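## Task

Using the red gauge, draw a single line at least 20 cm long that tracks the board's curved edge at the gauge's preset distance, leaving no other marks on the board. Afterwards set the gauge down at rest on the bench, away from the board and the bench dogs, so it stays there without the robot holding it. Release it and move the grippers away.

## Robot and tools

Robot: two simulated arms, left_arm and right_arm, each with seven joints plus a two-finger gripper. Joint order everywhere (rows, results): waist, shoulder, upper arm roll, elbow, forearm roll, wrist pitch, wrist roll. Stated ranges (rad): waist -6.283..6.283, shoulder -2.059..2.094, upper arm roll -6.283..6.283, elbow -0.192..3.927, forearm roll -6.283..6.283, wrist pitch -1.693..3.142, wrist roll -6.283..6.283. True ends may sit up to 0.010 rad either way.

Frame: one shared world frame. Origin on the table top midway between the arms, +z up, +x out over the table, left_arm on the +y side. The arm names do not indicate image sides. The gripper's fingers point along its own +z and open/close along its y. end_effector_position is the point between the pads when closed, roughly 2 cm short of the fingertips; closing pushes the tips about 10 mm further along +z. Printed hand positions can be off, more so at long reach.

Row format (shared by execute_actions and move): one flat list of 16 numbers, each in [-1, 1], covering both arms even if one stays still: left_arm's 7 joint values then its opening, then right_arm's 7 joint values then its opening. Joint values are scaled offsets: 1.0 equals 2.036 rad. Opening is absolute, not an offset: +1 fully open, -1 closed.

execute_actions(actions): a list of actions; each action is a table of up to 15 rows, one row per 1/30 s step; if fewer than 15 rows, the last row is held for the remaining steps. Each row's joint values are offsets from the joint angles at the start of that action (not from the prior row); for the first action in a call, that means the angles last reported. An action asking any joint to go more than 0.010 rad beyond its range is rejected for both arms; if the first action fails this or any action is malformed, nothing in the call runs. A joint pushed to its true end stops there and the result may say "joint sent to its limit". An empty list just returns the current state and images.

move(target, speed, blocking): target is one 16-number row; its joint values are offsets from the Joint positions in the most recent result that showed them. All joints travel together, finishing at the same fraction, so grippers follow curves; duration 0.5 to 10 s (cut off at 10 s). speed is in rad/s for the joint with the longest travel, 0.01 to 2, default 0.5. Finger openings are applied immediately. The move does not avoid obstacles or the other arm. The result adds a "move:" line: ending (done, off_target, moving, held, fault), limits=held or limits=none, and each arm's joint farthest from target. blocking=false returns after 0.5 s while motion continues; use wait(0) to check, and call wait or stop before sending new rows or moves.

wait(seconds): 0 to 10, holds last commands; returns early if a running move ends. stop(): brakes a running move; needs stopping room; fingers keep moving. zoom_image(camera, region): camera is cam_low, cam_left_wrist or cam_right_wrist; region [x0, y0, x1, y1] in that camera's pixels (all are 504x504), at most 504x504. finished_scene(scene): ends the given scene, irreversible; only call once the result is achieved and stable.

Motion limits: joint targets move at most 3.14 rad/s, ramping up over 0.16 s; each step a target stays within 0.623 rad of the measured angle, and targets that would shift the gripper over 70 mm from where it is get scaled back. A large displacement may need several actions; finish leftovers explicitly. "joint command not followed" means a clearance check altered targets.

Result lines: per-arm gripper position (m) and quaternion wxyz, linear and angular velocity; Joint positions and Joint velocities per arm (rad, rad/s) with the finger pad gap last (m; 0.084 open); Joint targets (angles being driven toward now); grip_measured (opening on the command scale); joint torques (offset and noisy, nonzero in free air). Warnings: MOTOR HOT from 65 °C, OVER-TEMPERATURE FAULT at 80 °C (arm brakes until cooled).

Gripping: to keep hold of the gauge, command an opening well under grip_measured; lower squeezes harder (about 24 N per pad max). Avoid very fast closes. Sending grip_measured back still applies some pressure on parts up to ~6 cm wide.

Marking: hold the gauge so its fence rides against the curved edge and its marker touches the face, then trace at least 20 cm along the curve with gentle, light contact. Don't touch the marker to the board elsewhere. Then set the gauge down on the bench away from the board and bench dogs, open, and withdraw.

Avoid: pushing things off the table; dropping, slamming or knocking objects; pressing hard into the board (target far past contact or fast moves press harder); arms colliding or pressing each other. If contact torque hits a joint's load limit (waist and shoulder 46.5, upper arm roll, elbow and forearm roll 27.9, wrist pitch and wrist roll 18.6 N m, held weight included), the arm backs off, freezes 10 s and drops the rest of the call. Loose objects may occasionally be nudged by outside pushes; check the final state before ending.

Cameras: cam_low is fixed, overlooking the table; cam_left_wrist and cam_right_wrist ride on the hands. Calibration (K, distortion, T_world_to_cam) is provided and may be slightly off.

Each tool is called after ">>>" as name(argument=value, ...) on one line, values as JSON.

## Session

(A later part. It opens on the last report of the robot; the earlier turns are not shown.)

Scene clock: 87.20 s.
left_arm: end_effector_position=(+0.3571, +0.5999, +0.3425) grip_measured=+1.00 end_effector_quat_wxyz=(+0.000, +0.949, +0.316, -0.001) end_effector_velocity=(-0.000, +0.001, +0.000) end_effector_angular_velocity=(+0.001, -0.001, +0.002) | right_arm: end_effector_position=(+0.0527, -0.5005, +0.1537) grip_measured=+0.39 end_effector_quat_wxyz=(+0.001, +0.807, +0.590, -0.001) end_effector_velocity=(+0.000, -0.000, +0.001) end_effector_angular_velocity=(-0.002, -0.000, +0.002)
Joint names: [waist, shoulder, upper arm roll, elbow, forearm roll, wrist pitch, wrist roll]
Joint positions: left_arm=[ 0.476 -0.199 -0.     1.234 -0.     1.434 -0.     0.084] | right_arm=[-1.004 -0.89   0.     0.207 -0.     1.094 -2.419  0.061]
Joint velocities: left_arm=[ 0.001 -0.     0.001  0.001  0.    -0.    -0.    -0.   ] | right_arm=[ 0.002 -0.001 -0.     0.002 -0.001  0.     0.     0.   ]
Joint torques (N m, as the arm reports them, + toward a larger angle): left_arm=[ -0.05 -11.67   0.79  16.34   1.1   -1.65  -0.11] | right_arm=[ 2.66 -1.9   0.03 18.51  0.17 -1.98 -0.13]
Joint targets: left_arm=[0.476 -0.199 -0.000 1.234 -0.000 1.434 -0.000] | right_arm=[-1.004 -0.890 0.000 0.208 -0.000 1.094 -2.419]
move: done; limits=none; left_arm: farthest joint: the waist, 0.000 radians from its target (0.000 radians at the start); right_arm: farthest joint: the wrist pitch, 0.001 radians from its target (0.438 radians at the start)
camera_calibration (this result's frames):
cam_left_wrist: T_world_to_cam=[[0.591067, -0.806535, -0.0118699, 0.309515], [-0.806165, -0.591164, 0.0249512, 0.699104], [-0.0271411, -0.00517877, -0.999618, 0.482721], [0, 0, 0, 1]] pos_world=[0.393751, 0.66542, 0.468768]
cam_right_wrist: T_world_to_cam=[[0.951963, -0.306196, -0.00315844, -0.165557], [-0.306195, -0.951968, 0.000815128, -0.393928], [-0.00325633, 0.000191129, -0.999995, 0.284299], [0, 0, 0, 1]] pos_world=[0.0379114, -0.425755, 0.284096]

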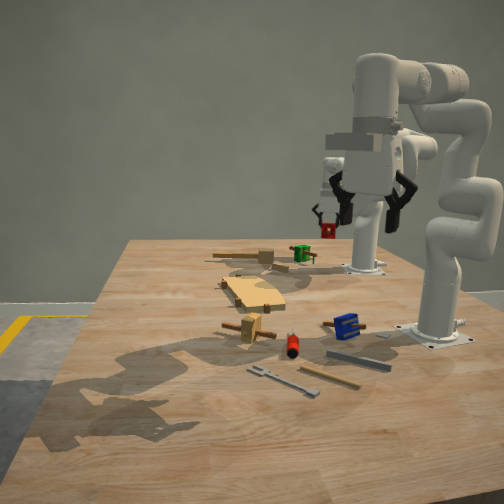

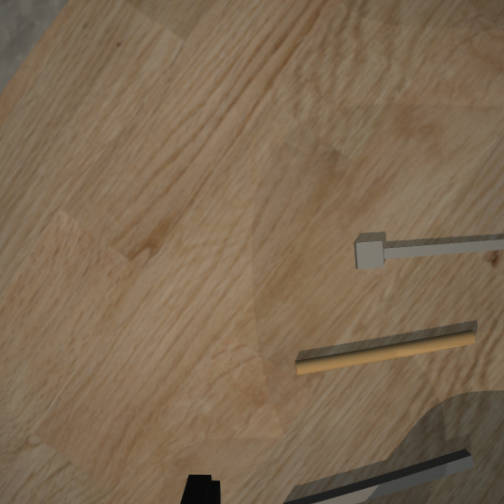

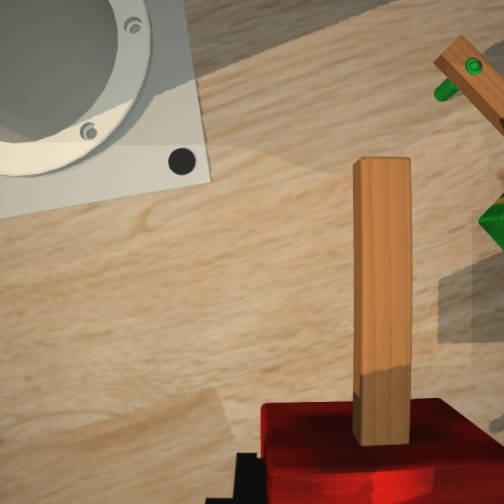

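>>> move(target=[0.3,0,0,0,0,0,0,1,0.99,0.4955,0,0.3704,0,-0.1236,-0.99,-0.5], speed=0.9)

>>> move(target=[0,0,0,0,0,0,0,1,0.069,0.0586,0,-0.025,0,-0.0837,-0.1365,-0.5], speed=0.25)

>>> zoom_image(camera="cam_low", region=[280,240,400,340])

Scene clock: 98.40 s.
left_arm: end_effector_position=(+0.1526, +0.7470, +0.3425) grip_measured=+1.00 end_effector_quat_wxyz=(+0.001, +0.810, +0.586, -0.001) end_effector_velocity=(-0.001, +0.000, -0.000) end_effector_angular_velocity=(-0.000, +0.001, +0.002) | right_arm: end_effector_position=(+0.2703, +0.0586, +0.1300) grip_measured=+0.39 end_effector_quat_wxyz=(+0.000, +0.880, -0.475, +0.000) end_effector_velocity=(-0.002, +0.002, -0.000) end_effector_angular_velocity=(+0.000, +0.000, +0.005)
Joint names: [waist, shoulder, upper arm roll, elbow, forearm roll, wrist pitch, wrist roll]
Joint positions: left_arm=[ 1.087 -0.199 -0.     1.234 -0.     1.434 -0.     0.084] | right_arm=[ 1.011  0.119 -0.     0.961 -0.     0.843 -4.434  0.061]
Joint velocities: left_arm=[ 0.    -0.     0.001 -0.     0.001  0.    -0.001 -0.   ] | right_arm=[ 0.003  0.001  0.002  0.001  0.    -0.    -0.001  0.   ]
Joint torques (N m, as the arm reports them, + toward a larger angle): left_arm=[ -0.57 -11.66   0.67  15.96   0.99  -1.8   -0.14] | right_arm=[  2.35 -19.35  -0.41  17.38   0.03  -2.04  -0.18]
Joint targets: left_arm=[1.087 -0.199 -0.000 1.234 -0.000 1.434 -0.000] | right_arm=[1.011 0.119 0.000 0.961 -0.000 0.843 -4.434]
move: done; limits=none; left_arm: farthest joint: the waist, 0.000 radians from its target (0.611 radians at the start); right_arm: farthest joint: the waist, 0.000 radians from its target (2.015 radians at the start)
camera_calibration (this result's frames):
cam_left_wrist: T_world_to_cam=[[0.946658, -0.322022, -0.0118777, 0.132843], [-0.321664, -0.946525, 0.0249495, 0.81272], [-0.0192769, -0.019798, -0.999618, 0.487654], [0, 0, 0, 1]] pos_world=[0.145066, 0.821693, 0.468769]
cam_right_wrist: T_world_to_cam=[[-0.838075, -0.545536, -0.00449499, 0.296467], [-0.545533, 0.838087, -0.0019489, 0.165166], [0.00483039, 0.000818839, -0.999988, 0.259064], [0, 0, 0, 1]] pos_world=[0.337314, 0.0230984, 0.260716]

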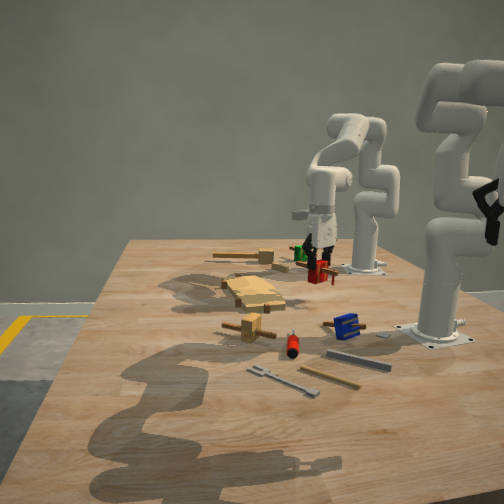

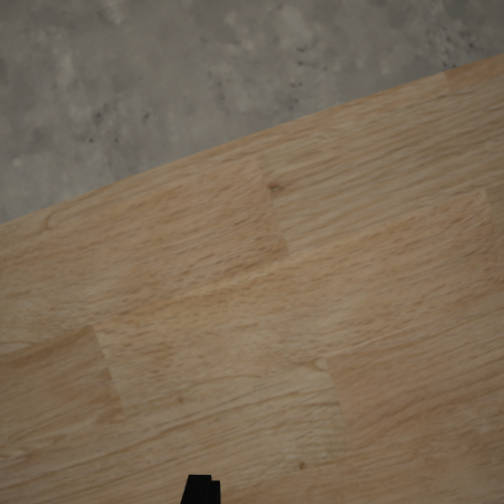

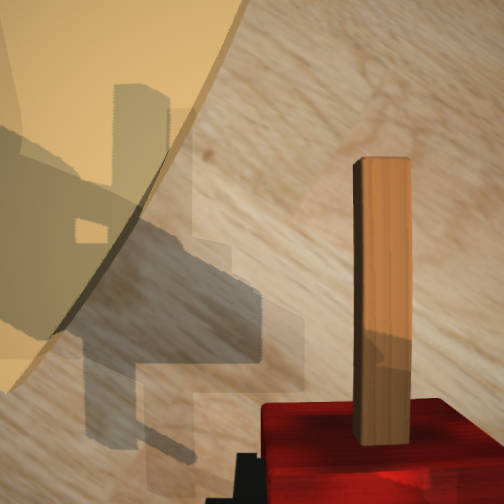

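Scene clock: 99.97 s.
left_arm: end_effector_position=(+0.1526, +0.7470, +0.3425) grip_measured=+1.00 end_effector_quat_wxyz=(+0.001, +0.810, +0.586, -0.001) end_effector_velocity=(+0.001, -0.000, +0.000) end_effector_angular_velocity=(-0.001, -0.002, -0.002) | right_arm: end_effector_position=(+0.2178, +0.0982, +0.0683) grip_measured=+0.39 end_effector_quat_wxyz=(-0.000, +0.959, -0.282, +0.000) end_effector_velocity=(-0.003, +0.001, -0.001) end_effector_angular_velocity=(-0.002, +0.002, +0.008)
Joint names: [waist, shoulder, upper arm roll, elbow, forearm roll, wrist pitch, wrist roll]
Joint positions: left_arm=[ 1.087 -0.199 -0.     1.234 -0.     1.434 -0.     0.084] | right_arm=[ 1.151  0.238 -0.     0.91  -0.     0.672 -4.712  0.061]
Joint velocities: left_arm=[-0.001 -0.    -0.    -0.    -0.002  0.     0.    -0.   ] | right_arm=[ 0.004  0.     0.003 -0.003 -0.    -0.    -0.001 -0.   ]
Joint torques (N m, as the arm reports them, + toward a larger angle): left_arm=[  0.08 -11.67   0.68  16.37   0.93  -1.67  -0.12] | right_arm=[  2.54 -20.19  -0.54  16.09   0.2   -2.12  -0.18]
Joint targets: left_arm=[1.087 -0.199 -0.000 1.234 -0.000 1.434 -0.000] | right_arm=[1.151 0.238 -0.000 0.910 -0.000 0.672 -4.712]
move: done; limits=none; left_arm: farthest joint: the waist, 0.000 radians from its target (0.000 radians at the start); right_arm: farthest joint: the waist, 0.000 radians from its target (0.141 radians at the start)
camera_calibration (this result's frames):
cam_left_wrist: T_world_to_cam=[[0.946658, -0.322022, -0.0118777, 0.132843], [-0.321664, -0.946525, 0.0249496, 0.81272], [-0.0192768, -0.0197981, -0.999618, 0.487654], [0, 0, 0, 1]] pos_world=[0.145066, 0.821693, 0.468769]
cam_right_wrist: T_world_to_cam=[[-0.544681, -0.838628, -0.00501955, 0.238643], [-0.838632, 0.544695, -0.00192597, 0.195887], [0.0043493, 0.00316052, -0.999986, 0.197446], [0, 0, 0, 1]] pos_world=[0.293403, 0.0928095, 0.199018]

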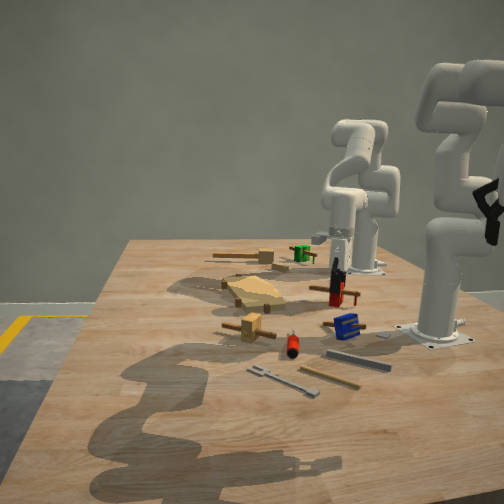

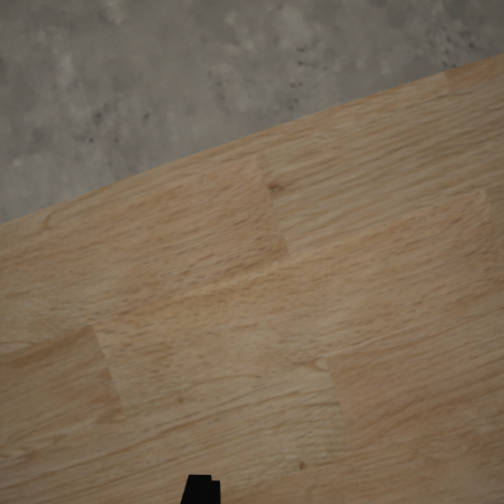

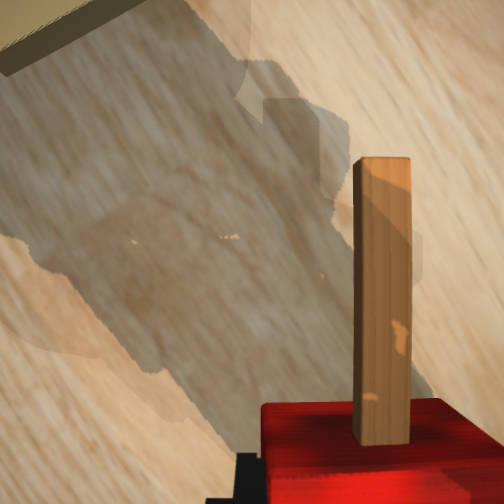

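Region (280, 240, 400, 340) of cam_low's 504x504 image, scaled by 4.200, with more detail than that image has.

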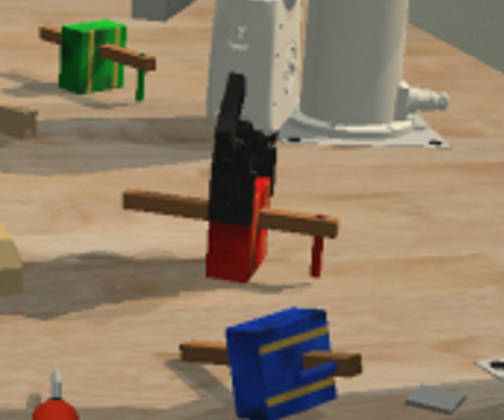

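>>> move(target=[0,0,0,0,0,0,0,1,0,0.0046,0,-0.0011,0,-0.0057,0,-0.5], speed=0.03)

>>> move(target=[0,0,0,0,0,0,0,1,0,0,0,0,0,0,0,1])

>>> move(target=[0,0,0,0,0,0,0,1,0,-0.075,0,0.035,0,0.11,0,1], speed=0.4)

>>> zoom_image(camera="cam_low", region=[300,260,380,320])

Scene clock: 107.17 s.
left_arm: end_effector_position=(+0.1526, +0.7470, +0.3425) grip_measured=+1.00 end_effector_quat_wxyz=(+0.001, +0.810, +0.586, -0.001) end_effector_velocity=(+0.000, +0.000, +0.000) end_effector_angular_velocity=(+0.001, +0.000, -0.001) | right_arm: end_effector_position=(+0.2182, +0.0990, +0.0655) grip_measured=+0.40 end_effector_quat_wxyz=(-0.002, +0.959, -0.282, +0.001) end_effector_velocity=(+0.001, +0.000, -0.000) end_effector_angular_velocity=(+0.001, -0.000, -0.001)
Joint names: [waist, shoulder, upper arm roll, elbow, forearm roll, wrist pitch, wrist roll]
Joint positions: left_arm=[ 1.087 -0.199 -0.     1.234 -0.     1.434 -0.     0.084] | right_arm=[ 1.151  0.245 -0.     0.91  -0.     0.661 -4.712  0.061]
Joint velocities: left_arm=[ 0.001 -0.    -0.001 -0.     0.    -0.001  0.     0.   ] | right_arm=[-0.002  0.002  0.     0.001  0.    -0.001 -0.     0.   ]
Joint torques (N m, as the arm reports them, + toward a larger angle): left_arm=[  0.21 -11.53   0.71  16.13   1.15  -1.82  -0.25] | right_arm=[  2.   -14.8   -0.99  13.08   0.06  -3.31  -0.28]
Joint targets: left_arm=[1.087 -0.199 -0.000 1.234 -0.000 1.434 -0.000] | right_arm=[1.151 0.247 -0.000 0.908 -0.000 0.661 -4.712]
move: done; limits=none; left_arm: farthest joint: the waist, 0.000 radians from its target (0.000 radians at the start); right_arm: farthest joint: the shoulder, 0.002 radians from its target (0.009 radians at the start)
camera_calibration (this result's frames):
cam_left_wrist: T_world_to_cam=[[0.946658, -0.322022, -0.0118776, 0.132843], [-0.321664, -0.946525, 0.0249495, 0.81272], [-0.0192767, -0.0197981, -0.999618, 0.487654], [0, 0, 0, 1]] pos_world=[0.145066, 0.821693, 0.468769]
cam_right_wrist: T_world_to_cam=[[-0.544491, -0.838729, -0.0078825, 0.23971], [-0.838746, 0.54452, -0.00184432, 0.195758], [0.00583906, 0.0056072, -0.999967, 0.194038], [0, 0, 0, 1]] pos_world=[0.293578, 0.0933694, 0.196282]

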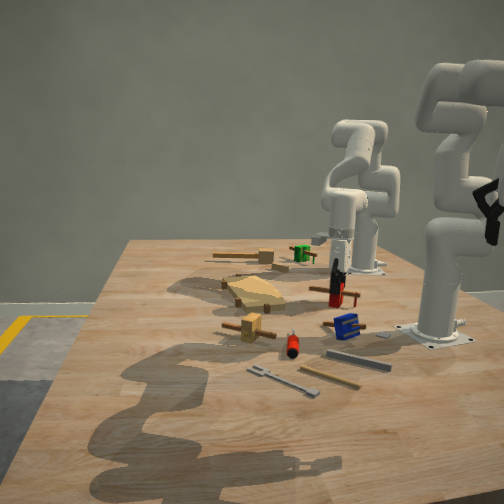

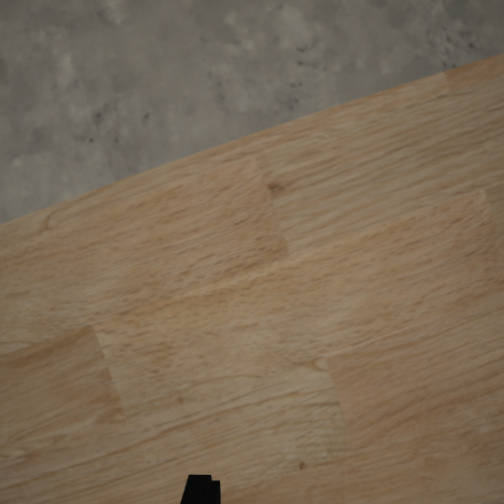

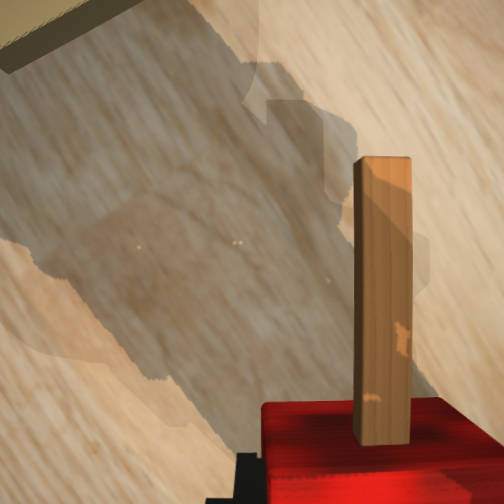

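Scene clock: 107.73 s.
left_arm: end_effector_position=(+0.1526, +0.7470, +0.3425) grip_measured=+1.00 end_effector_quat_wxyz=(+0.001, +0.810, +0.586, -0.001) end_effector_velocity=(-0.001, +0.001, +0.000) end_effector_angular_velocity=(+0.002, -0.000, +0.002) | right_arm: end_effector_position=(+0.2181, +0.0989, +0.0653) grip_measured=+1.00 end_effector_quat_wxyz=(-0.001, +0.959, -0.282, +0.001) end_effector_velocity=(-0.000, +0.000, +0.001) end_effector_angular_velocity=(+0.001, -0.001, +0.001)
Joint names: [waist, shoulder, upper arm roll, elbow, forearm roll, wrist pitch, wrist roll]
Joint positions: left_arm=[ 1.087 -0.199 -0.     1.234 -0.     1.434 -0.     0.084] | right_arm=[ 1.151  0.245 -0.     0.91  -0.     0.661 -4.712  0.084]
Joint velocities: left_arm=[ 0.001 -0.001  0.001  0.     0.001 -0.001  0.    -0.   ] | right_arm=[ 0.    -0.003  0.     0.    -0.     0.001 -0.     0.   ]
Joint torques (N m, as the arm reports them, + toward a larger angle): left_arm=[ -0.05 -11.83   0.68  16.05   0.89  -1.79  -0.08] | right_arm=[  2.53 -20.07  -0.43  15.65   0.17  -1.97  -0.2 ]
Joint targets: left_arm=[1.087 -0.199 -0.000 1.234 -0.000 1.434 -0.000] | right_arm=[1.151 0.245 -0.000 0.910 -0.000 0.661 -4.712]
move: done; limits=none; left_arm: farthest joint: the waist, 0.000 radians from its target (0.000 radians at the start); right_arm: farthest joint: the waist, 0.000 radians from its target (0.000 radians at the start)
camera_calibration (this result's frames):
cam_left_wrist: T_world_to_cam=[[0.946658, -0.322022, -0.0118775, 0.132843], [-0.321664, -0.946525, 0.0249495, 0.81272], [-0.0192766, -0.0197981, -0.999618, 0.487654], [0, 0, 0, 1]] pos_world=[0.145066, 0.821693, 0.468769]
cam_right_wrist: T_world_to_cam=[[-0.544519, -0.838715, -0.0074877, 0.239568], [-0.83873, 0.544545, -0.00185513, 0.195775], [0.00563332, 0.00527001, -0.99997, 0.193917], [0, 0, 0, 1]] pos_world=[0.293559, 0.0932989, 0.196069]

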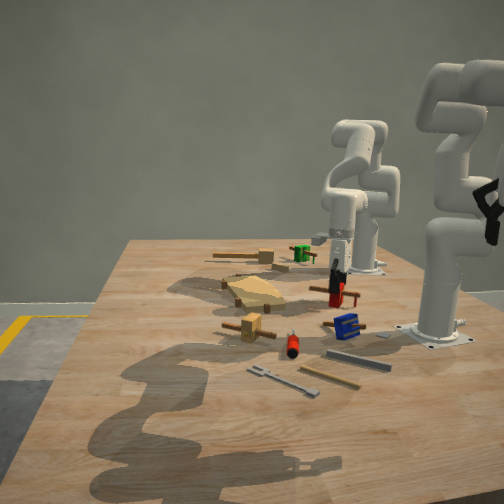

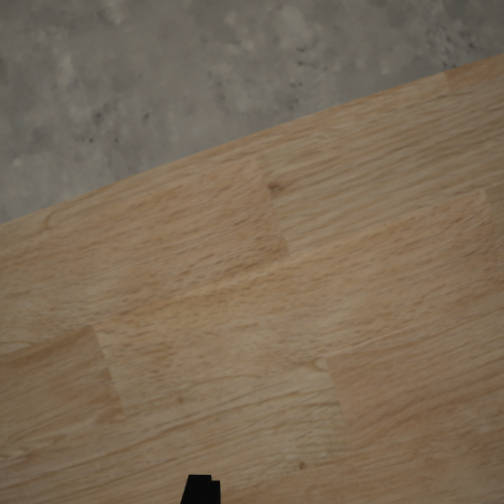

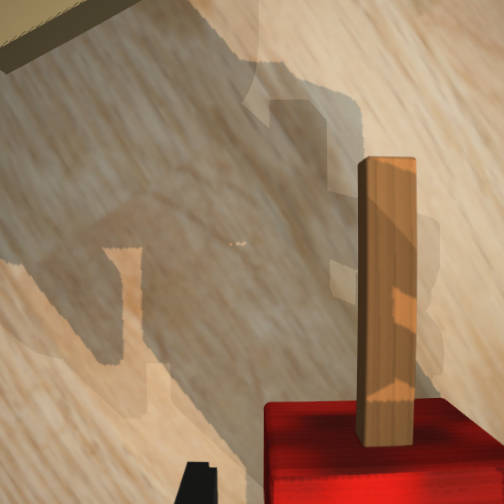

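Scene clock: 108.83 s.
left_arm: end_effector_position=(+0.1526, +0.7470, +0.3425) grip_measured=+1.00 end_effector_quat_wxyz=(+0.001, +0.810, +0.586, -0.001) end_effector_velocity=(+0.000, -0.000, +0.000) end_effector_angular_velocity=(+0.000, -0.001, +0.001) | right_arm: end_effector_position=(+0.2179, +0.0986, +0.1463) grip_measured=+1.00 end_effector_quat_wxyz=(-0.001, +0.959, -0.282, +0.000) end_effector_velocity=(+0.000, +0.001, +0.002) end_effector_angular_velocity=(+0.004, -0.002, -0.001)
Joint names: [waist, shoulder, upper arm roll, elbow, forearm roll, wrist pitch, wrist roll]
Joint positions: left_arm=[ 1.087 -0.199 -0.     1.234 -0.     1.434 -0.     0.084] | right_arm=[ 1.151  0.093 -0.     0.981 -0.     0.885 -4.712  0.084]
Joint velocities: left_arm=[-0.001 -0.001  0.001  0.    -0.001  0.    -0.     0.   ] | right_arm=[-0.    -0.004 -0.     0.002  0.001  0.002  0.     0.   ]
Joint torques (N m, as the arm reports them, + toward a larger angle): left_arm=[ -0.07 -11.56   0.68  16.31   0.94  -1.75  -0.09] | right_arm=[  2.39 -18.62  -0.29  17.28   0.24  -1.94  -0.18]
Joint targets: left_arm=[1.087 -0.199 -0.000 1.234 -0.000 1.434 -0.000] | right_arm=[1.151 0.093 -0.000 0.981 -0.000 0.885 -4.712]
move: done; limits=none; left_arm: farthest joint: the waist, 0.000 radians from its target (0.000 radians at the start); right_arm: farthest joint: the shoulder, 0.001 radians from its target (0.153 radians at the start)
camera_calibration (this result's frames):
cam_left_wrist: T_world_to_cam=[[0.946658, -0.322022, -0.0118774, 0.132843], [-0.321664, -0.946525, 0.0249496, 0.81272], [-0.0192766, -0.0197981, -0.999618, 0.487654], [0, 0, 0, 1]] pos_world=[0.145066, 0.821693, 0.468769]
cam_right_wrist: T_world_to_cam=[[-0.544571, -0.838687, -0.00676574, 0.239687], [-0.838698, 0.544593, -0.00189274, 0.195933], [0.005272, 0.00464369, -0.999975, 0.275096], [0, 0, 0, 1]] pos_world=[0.293405, 0.0930416, 0.277082]

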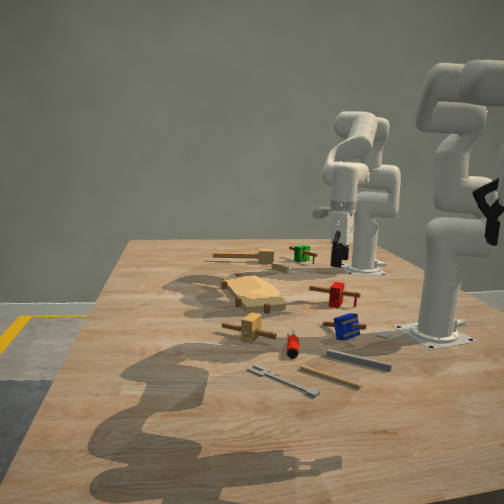

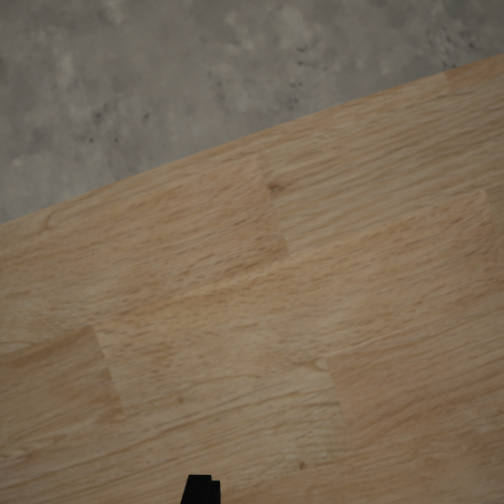

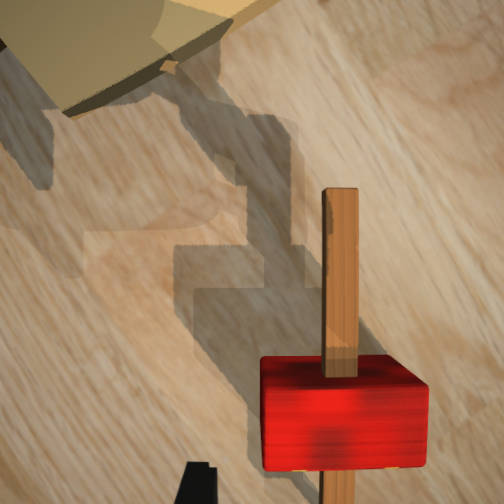

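Region (300, 260, 380, 320) of cam_low's 504x504 image, scaled by 6.300, with more detail than that image has; it fills the top 378 rows of this view, and the rest is white.

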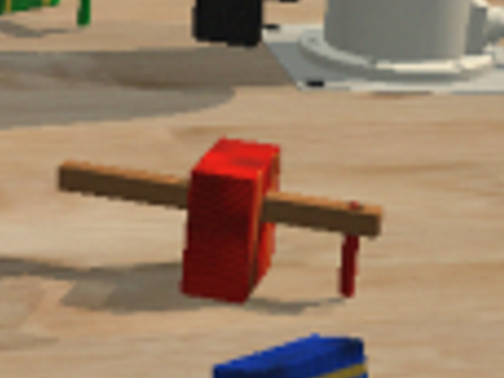

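>>> move(target=[0,0,0,0,0,0,0,1,-0.003,-0.212,0,-0.4317,0,-0.604,0.7713,0.6], speed=0.9)

>>> move(target=[0,0,0,0,0,0,0,1,0,0.226,0,0.0433,0,-0.1828,0,0.6], speed=0.4)

>>> zoom_image(camera="cam_low", region=[300,250,390,320])

Scene clock: 126.53 s.
left_arm: end_effector_position=(+0.1526, +0.7470, +0.3425) grip_measured=+1.00 end_effector_quat_wxyz=(+0.001, +0.810, +0.586, -0.001) end_effector_velocity=(-0.001, +0.000, +0.000) end_effector_angular_velocity=(+0.000, -0.000, +0.001) | right_arm: end_effector_position=(+0.1816, +0.0378, +0.1597) grip_measured=+0.59 end_effector_quat_wxyz=(+0.336, -0.440, +0.812, +0.182) end_effector_velocity=(-0.001, -0.001, -0.000) end_effector_angular_velocity=(+0.002, +0.001, -0.001)
Joint names: [waist, shoulder, upper arm roll, elbow, forearm roll, wrist pitch, wrist roll]
Joint positions: left_arm=[ 1.087 -0.199 -0.     1.234 -0.     1.434 -0.     0.084] | right_arm=[ 1.145 -0.338 -0.     0.102 -0.    -0.344 -3.142  0.069]
Joint velocities: left_arm=[-0.    -0.     0.002 -0.     0.    -0.     0.001 -0.   ] | right_arm=[ 0.    -0.002 -0.    -0.003 -0.    -0.002  0.002 -0.   ]
Joint torques (N m, as the arm reports them, + toward a larger angle): left_arm=[ -0.34 -12.12   0.5   16.1    1.01  -1.8    0.  ] | right_arm=[ 2.35 -8.01 -0.16 14.34  0.07 -3.02 -0.19]
Joint targets: left_arm=[1.087 -0.199 -0.000 1.234 -0.000 1.434 -0.000] | right_arm=[1.145 -0.338 -0.000 0.102 -0.000 -0.344 -3.142]
move: done; limits=none; left_arm: farthest joint: the waist, 0.000 radians from its target (0.000 radians at the start); right_arm: farthest joint: the waist, 0.000 radians from its target (0.006 radians at the start)
camera_calibration (this result's frames):
cam_left_wrist: T_world_to_cam=[[0.946658, -0.322022, -0.0118775, 0.132843], [-0.321664, -0.946525, 0.0249495, 0.81272], [-0.0192766, -0.0197981, -0.999618, 0.487654], [0, 0, 0, 1]] pos_world=[0.145066, 0.821693, 0.468769]
cam_right_wrist: T_world_to_cam=[[-0.834693, 0.550715, -0.000996651, 0.168221], [0.389771, 0.592034, 0.705389, -0.139282], [0.389058, 0.588395, -0.708819, 0.150689], [0, 0, 0, 1]] pos_world=[0.136074, -0.0988468, 0.205227]

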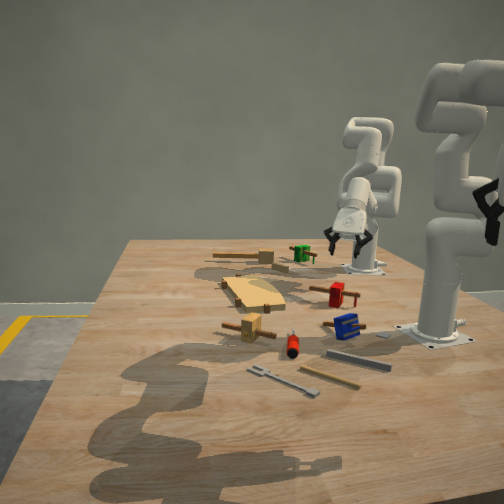

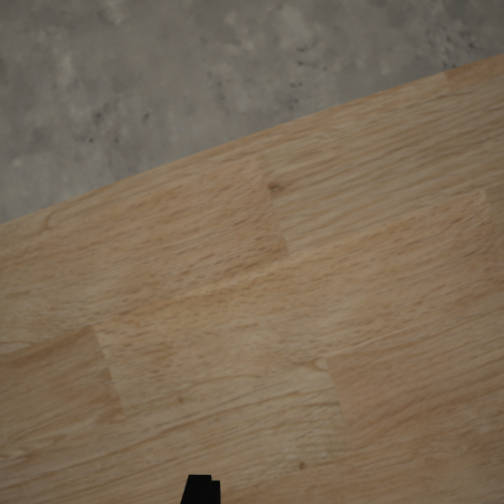

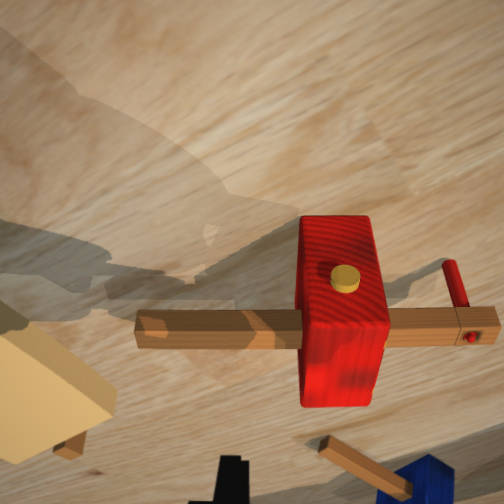

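Scene clock: 128.17 s.
left_arm: end_effector_position=(+0.1526, +0.7470, +0.3425) grip_measured=+1.00 end_effector_quat_wxyz=(+0.001, +0.810, +0.586, -0.001) end_effector_velocity=(+0.000, -0.000, -0.000) end_effector_angular_velocity=(-0.001, +0.001, -0.000) | right_arm: end_effector_position=(+0.1926, +0.0547, +0.0910) grip_measured=+0.59 end_effector_quat_wxyz=(+0.336, -0.440, +0.812, +0.182) end_effector_velocity=(-0.000, -0.001, -0.001) end_effector_angular_velocity=(-0.003, +0.002, -0.000)
Joint names: [waist, shoulder, upper arm roll, elbow, forearm roll, wrist pitch, wrist roll]
Joint positions: left_arm=[ 1.087 -0.199 -0.     1.234 -0.     1.434 -0.     0.084] | right_arm=[ 1.145  0.121 -0.     0.19  -0.    -0.716 -3.142  0.069]
Joint velocities: left_arm=[-0.001  0.001  0.     0.     0.     0.001 -0.    -0.   ] | right_arm=[-0.001  0.004  0.    -0.001 -0.    -0.002 -0.     0.   ]
Joint torques (N m, as the arm reports them, + toward a larger angle): left_arm=[ -0.11 -12.07   0.59  16.28   0.93  -1.58  -0.02] | right_arm=[  2.4  -12.76  -0.5    9.51   0.16  -3.15  -0.2 ]
Joint targets: left_arm=[1.087 -0.199 -0.000 1.234 -0.000 1.434 -0.000] | right_arm=[1.145 0.122 -0.000 0.190 -0.000 -0.716 -3.142]
move: done; limits=none; left_arm: farthest joint: the waist, 0.000 radians from its target (0.000 radians at the start); right_arm: farthest joint: the shoulder, 0.001 radians from its target (0.460 radians at the start)
camera_calibration (this result's frames):
cam_left_wrist: T_world_to_cam=[[0.946658, -0.322022, -0.0118775, 0.132843], [-0.321664, -0.946525, 0.0249495, 0.81272], [-0.0192767, -0.0197981, -0.999618, 0.487654], [0, 0, 0, 1]] pos_world=[0.145066, 0.821693, 0.468769]
cam_right_wrist: T_world_to_cam=[[-0.834694, 0.550714, -0.00093811, 0.168041], [0.389544, 0.591619, 0.705863, -0.105076], [0.389283, 0.588814, -0.708348, 0.0876471], [0, 0, 0, 1]] pos_world=[0.147076, -0.0819854, 0.136412]

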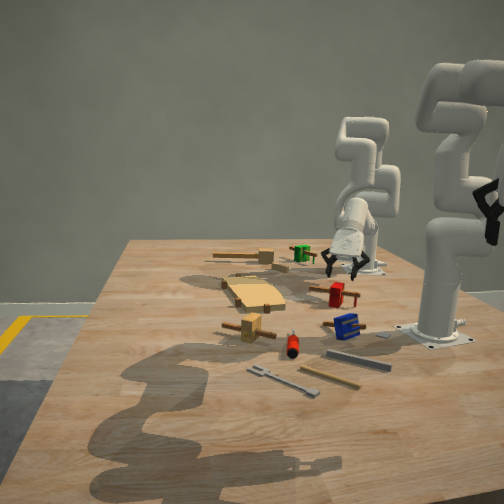

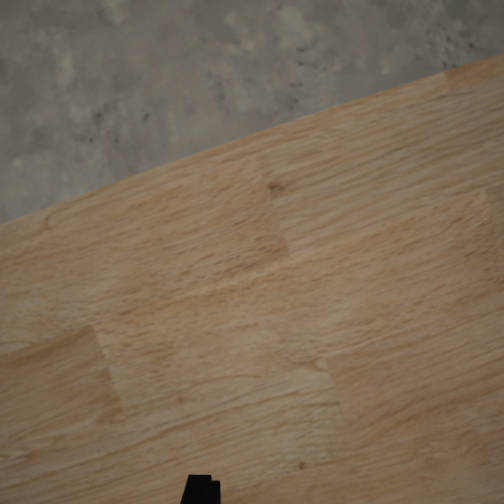

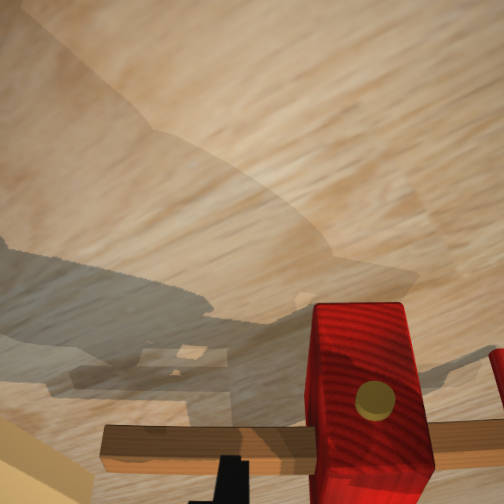

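Region (300, 250, 390, 320) of cam_low's 504x504 image, scaled by 5.600, with more detail than that image has.

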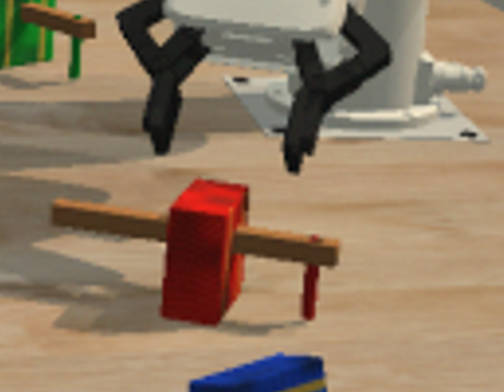

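>>> move(target=[0,0,0,0,0,0,0,1,0,0.0926,0,0.0445,0,-0.0483,0,0.3], speed=0.2)

>>> zoom_image(camera="cam_low", region=[300,250,390,320])

Scene clock: 137.30 s.
left_arm: end_effector_position=(+0.1526, +0.7470, +0.3425) grip_measured=+1.00 end_effector_quat_wxyz=(+0.001, +0.810, +0.586, -0.001) end_effector_velocity=(+0.000, +0.000, +0.000) end_effector_angular_velocity=(+0.001, -0.001, +0.001) | right_arm: end_effector_position=(+0.2027, +0.0702, +0.0615) grip_measured=+0.29 end_effector_quat_wxyz=(+0.337, -0.440, +0.812, +0.182) end_effector_velocity=(-0.000, -0.000, -0.001) end_effector_angular_velocity=(-0.001, +0.001, +0.000)
Joint names: [waist, shoulder, upper arm roll, elbow, forearm roll, wrist pitch, wrist roll]
Joint positions: left_arm=[ 1.087 -0.199 -0.     1.234 -0.     1.434 -0.     0.084] | right_arm=[ 1.145  0.309 -0.     0.281 -0.    -0.815 -3.142  0.056]
Joint velocities: left_arm=[-0.    -0.     0.     0.    -0.001 -0.    -0.001 -0.   ] | right_arm=[ 0.     0.001  0.     0.     0.     0.001 -0.    -0.   ]
Joint torques (N m, as the arm reports them, + toward a larger angle): left_arm=[ -0.39 -11.44   0.71  16.42   0.84  -1.79  -0.14] | right_arm=[  2.33 -14.89  -0.53   8.21   0.05  -3.1   -0.12]
Joint targets: left_arm=[1.087 -0.199 -0.000 1.234 -0.000 1.434 -0.000] | right_arm=[1.145 0.310 -0.000 0.281 -0.000 -0.815 -3.142]
move: done; limits=none; left_arm: farthest joint: the waist, 0.000 radians from its target (0.000 radians at the start); right_arm: farthest joint: the waist, 0.000 radians from its target (0.000 radians at the start)
camera_calibration (this result's frames):
cam_left_wrist: T_world_to_cam=[[0.946658, -0.322022, -0.0118775, 0.132843], [-0.321664, -0.946525, 0.0249496, 0.81272], [-0.0192766, -0.0197982, -0.999618, 0.487654], [0, 0, 0, 1]] pos_world=[0.145066, 0.821693, 0.468769]
cam_right_wrist: T_world_to_cam=[[-0.834691, 0.550718, -0.000937626, 0.167924], [0.38931, 0.591257, 0.706295, -0.097289], [0.389524, 0.589173, -0.707917, 0.0536224], [0, 0, 0, 1]] pos_world=[0.157153, -0.066549, 0.106832]

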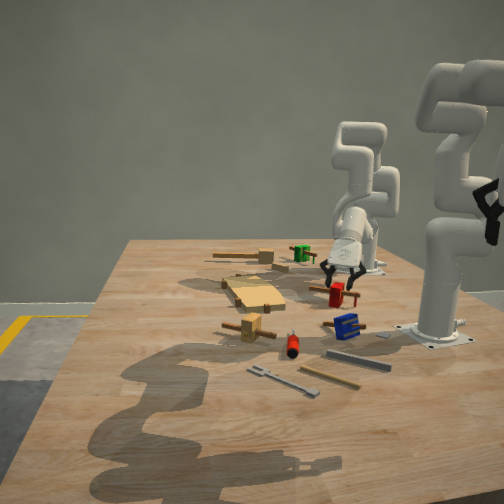

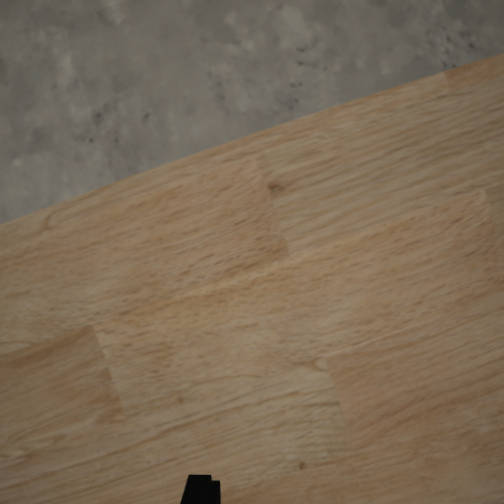

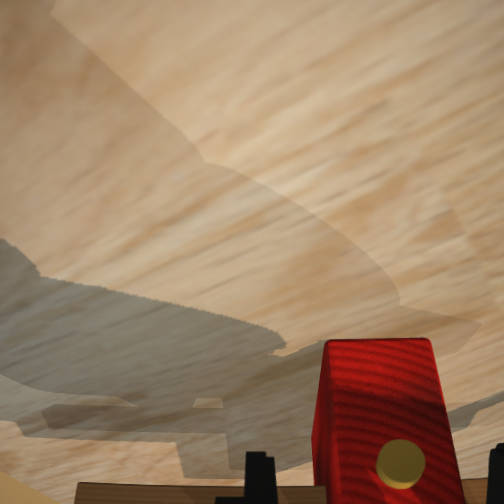

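Region (300, 250, 390, 320) of cam_low's 504x504 image, scaled by 5.600, with more detail than that image has.

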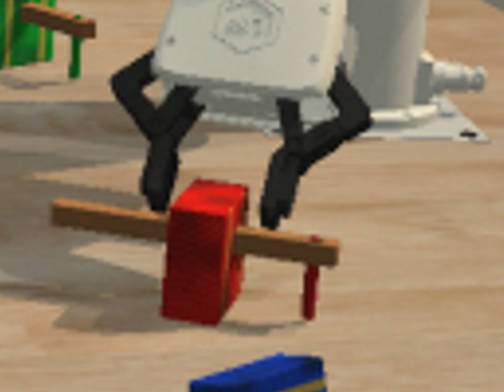

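>>> move(target=[0,0,0,0,0,0,0,1,0.0037,0,0,0,0,0,0,0.0])

>>> move(target=[0,0,0,0,0,0,0,1,0,0,0,0,0,0,0,-1])

>>> move(target=[0,0,0,0,0,0,0,1,0,-0.318,0,-0.088,0,0.231,0,-1], speed=0.4)

Scene clock: 142.30 s.
left_arm: end_effector_position=(+0.1526, +0.7470, +0.3425) grip_measured=+1.00 end_effector_quat_wxyz=(+0.001, +0.810, +0.586, -0.001) end_effector_velocity=(+0.000, -0.000, -0.000) end_effector_angular_velocity=(-0.001, +0.001, -0.002) | right_arm: end_effector_position=(+0.1999, +0.0720, +0.0615) grip_measured=-0.01 end_effector_quat_wxyz=(+0.336, -0.443, +0.810, +0.184) end_effector_velocity=(-0.001, -0.001, -0.001) end_effector_angular_velocity=(-0.003, +0.002, +0.001)
Joint names: [waist, shoulder, upper arm roll, elbow, forearm roll, wrist pitch, wrist roll]
Joint positions: left_arm=[ 1.087 -0.199 -0.     1.234 -0.     1.434 -0.     0.084] | right_arm=[ 1.152  0.309 -0.     0.281 -0.    -0.815 -3.142  0.044]
Joint velocities: left_arm=[ 0.     0.001 -0.001 -0.     0.     0.001  0.001  0.   ] | right_arm=[ 0.001  0.001 -0.    -0.001 -0.001  0.001  0.    -0.   ]
Joint torques (N m, as the arm reports them, + toward a larger angle): left_arm=[  0.15 -12.15   0.53  16.12   0.97  -1.72  -0.01] | right_arm=[  2.41 -14.85  -0.58   8.1    0.13  -3.11  -0.24]
Joint targets: left_arm=[1.087 -0.199 -0.000 1.234 -0.000 1.434 -0.000] | right_arm=[1.153 0.309 -0.000 0.281 -0.000 -0.815 -3.142]
move: done; limits=none; left_arm: farthest joint: the waist, 0.000 radians from its target (0.000 radians at the start); right_arm: farthest joint: the waist, 0.000 radians from its target (0.008 radians at the start)
camera_calibration (this result's frames):
cam_left_wrist: T_world_to_cam=[[0.946658, -0.322022, -0.0118775, 0.132843], [-0.321664, -0.946525, 0.0249497, 0.81272], [-0.0192767, -0.0197983, -0.999618, 0.487654], [0, 0, 0, 1]] pos_world=[0.145066, 0.821693, 0.468769]
cam_right_wrist: T_world_to_cam=[[-0.838766, 0.544492, -0.000942182, 0.165925], [0.384898, 0.59414, 0.706294, -0.0965944], [0.385131, 0.592052, -0.707918, 0.0543161], [0, 0, 0, 1]] pos_world=[0.155432, -0.0651119, 0.106832]

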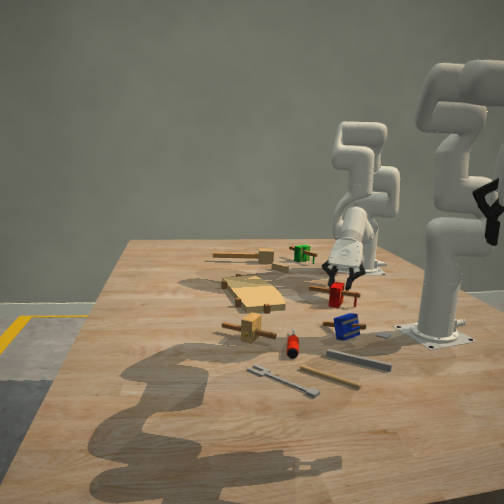

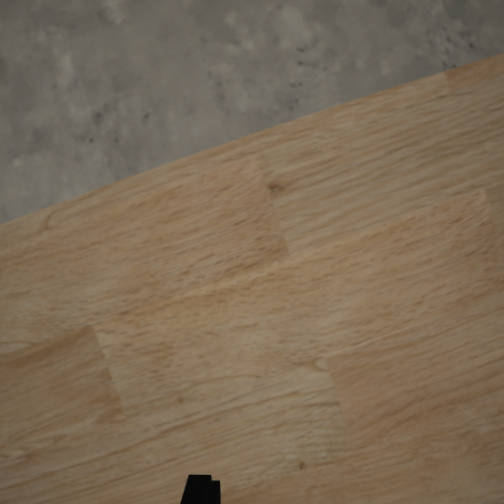

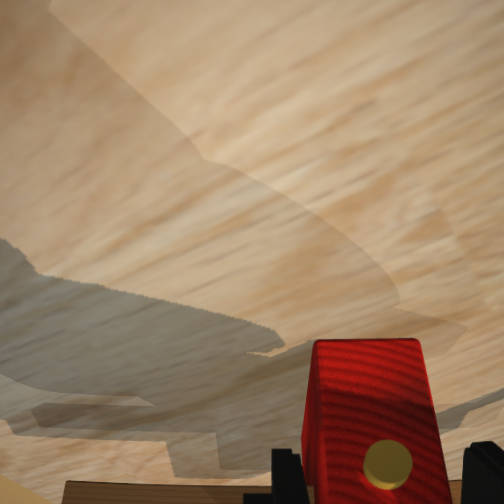

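Scene clock: 142.80 s.
left_arm: end_effector_position=(+0.1526, +0.7470, +0.3425) grip_measured=+1.00 end_effector_quat_wxyz=(+0.001, +0.810, +0.586, -0.001) end_effector_velocity=(-0.000, -0.000, +0.000) end_effector_angular_velocity=(+0.000, +0.001, -0.001) | right_arm: end_effector_position=(+0.1999, +0.0720, +0.0615) grip_measured=-0.28 end_effector_quat_wxyz=(+0.336, -0.443, +0.810, +0.184) end_effector_velocity=(-0.000, +0.000, +0.000) end_effector_angular_velocity=(+0.001, -0.000, +0.001)
Joint names: [waist, shoulder, upper arm roll, elbow, forearm roll, wrist pitch, wrist roll]
Joint positions: left_arm=[ 1.087 -0.199 -0.     1.234 -0.     1.434 -0.     0.084] | right_arm=[ 1.152  0.309 -0.     0.281 -0.    -0.815 -3.142  0.032]
Joint velocities: left_arm=[ 0.    -0.    -0.001 -0.     0.001  0.001  0.     0.   ] | right_arm=[ 0.001  0.    -0.     0.001  0.    -0.    -0.    -0.   ]
Joint torques (N m, as the arm reports them, + toward a larger angle): left_arm=[ -0.1  -11.86   0.51  16.39   0.99  -1.69  -0.21] | right_arm=[  2.5  -14.74  -0.46   8.18   0.05  -2.96  -0.26]
Joint targets: left_arm=[1.087 -0.199 -0.000 1.234 -0.000 1.434 -0.000] | right_arm=[1.152 0.309 -0.000 0.281 -0.000 -0.815 -3.142]
move: done; limits=none; left_arm: farthest joint: the waist, 0.000 radians from its target (0.000 radians at the start); right_arm: farthest joint: the waist, 0.000 radians from its target (0.000 radians at the start)
camera_calibration (this result's frames):
cam_left_wrist: T_world_to_cam=[[0.946658, -0.322022, -0.0118775, 0.132843], [-0.321664, -0.946525, 0.0249498, 0.81272], [-0.0192767, -0.0197983, -0.999618, 0.487654], [0, 0, 0, 1]] pos_world=[0.145066, 0.821693, 0.468769]
cam_right_wrist: T_world_to_cam=[[-0.838755, 0.544509, -0.000941721, 0.165929], [0.384878, 0.594083, 0.706353, -0.0966229], [0.385175, 0.592094, -0.707859, 0.0543051], [0, 0, 0, 1]] pos_world=[0.155444, -0.0651012, 0.106846]

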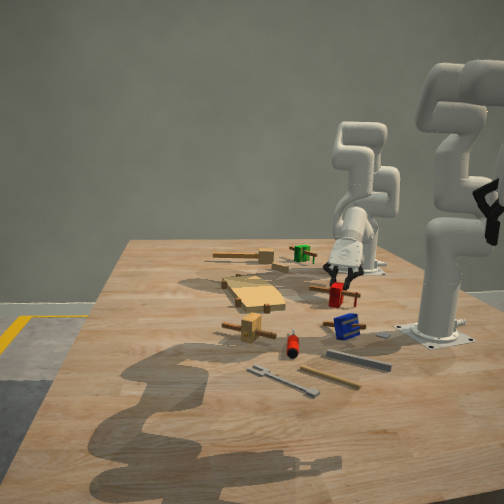

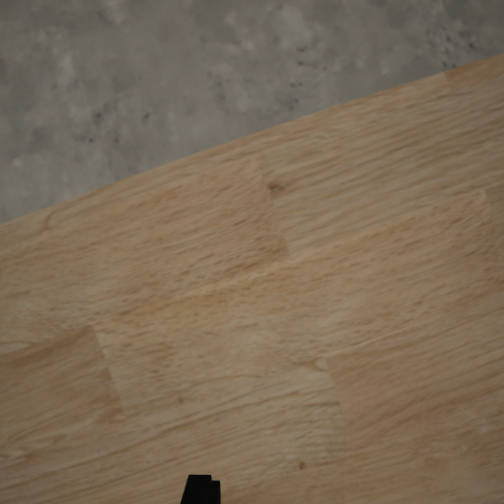

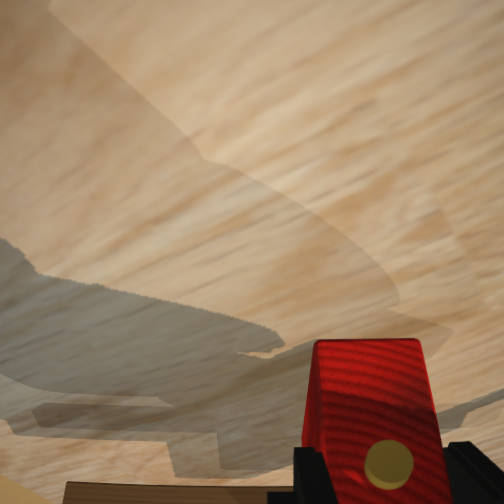

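Scene clock: 144.90 s.
left_arm: end_effector_position=(+0.1526, +0.7470, +0.3425) grip_measured=+1.00 end_effector_quat_wxyz=(+0.001, +0.810, +0.586, -0.001) end_effector_velocity=(-0.000, +0.000, +0.000) end_effector_angular_velocity=(+0.001, -0.000, +0.000) | right_arm: end_effector_position=(+0.1789, +0.0393, +0.1593) grip_measured=-0.28 end_effector_quat_wxyz=(+0.335, -0.444, +0.811, +0.183) end_effector_velocity=(-0.000, -0.000, -0.000) end_effector_angular_velocity=(-0.000, +0.000, -0.000)
Joint names: [waist, shoulder, upper arm roll, elbow, forearm roll, wrist pitch, wrist roll]
Joint positions: left_arm=[ 1.087 -0.199 -0.     1.234 -0.     1.434 -0.     0.084] | right_arm=[ 1.152 -0.337 -0.     0.102 -0.    -0.344 -3.142  0.032]
Joint velocities: left_arm=[ 0.001  0.     0.     0.    -0.    -0.001  0.001 -0.   ] | right_arm=[-0.    -0.002 -0.    -0.001  0.     0.001 -0.     0.   ]
Joint torques (N m, as the arm reports them, + toward a larger angle): left_arm=[ -0.36 -11.62   0.84  16.28   1.07  -1.85  -0.29] | right_arm=[ 2.78 -8.18 -0.11 14.88  0.15 -3.44 -0.16]
Joint targets: left_arm=[1.087 -0.199 -0.000 1.234 -0.000 1.434 -0.000] | right_arm=[1.152 -0.338 -0.000 0.102 -0.000 -0.344 -3.142]
move: done; limits=none; left_arm: farthest joint: the waist, 0.000 radians from its target (0.000 radians at the start); right_arm: farthest joint: the shoulder, 0.001 radians from its target (0.648 radians at the start)
camera_calibration (this result's frames):
cam_left_wrist: T_world_to_cam=[[0.946658, -0.322022, -0.0118774, 0.132843], [-0.321664, -0.946525, 0.0249496, 0.81272], [-0.0192766, -0.0197982, -0.999618, 0.487654], [0, 0, 0, 1]] pos_world=[0.145066, 0.821693, 0.468769]
cam_right_wrist: T_world_to_cam=[[-0.838751, 0.544514, -0.000987012, 0.166225], [0.385787, 0.595531, 0.704636, -0.138063], [0.384272, 0.590633, -0.709568, 0.151429], [0, 0, 0, 1]] pos_world=[0.134495, -0.09773, 0.204898]

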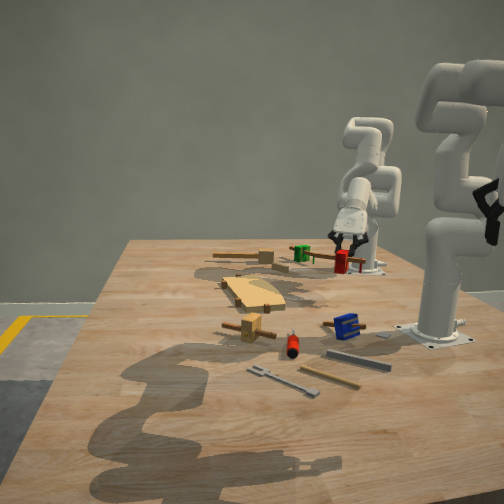

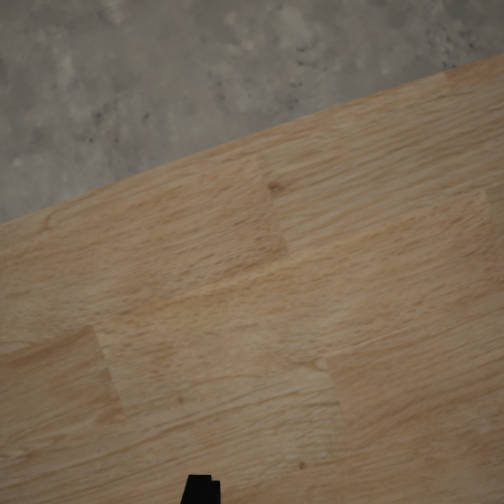

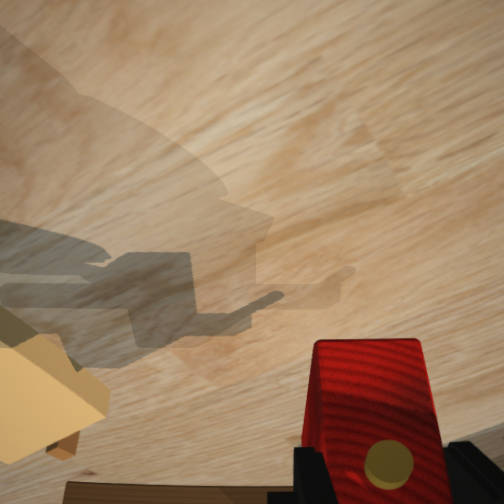

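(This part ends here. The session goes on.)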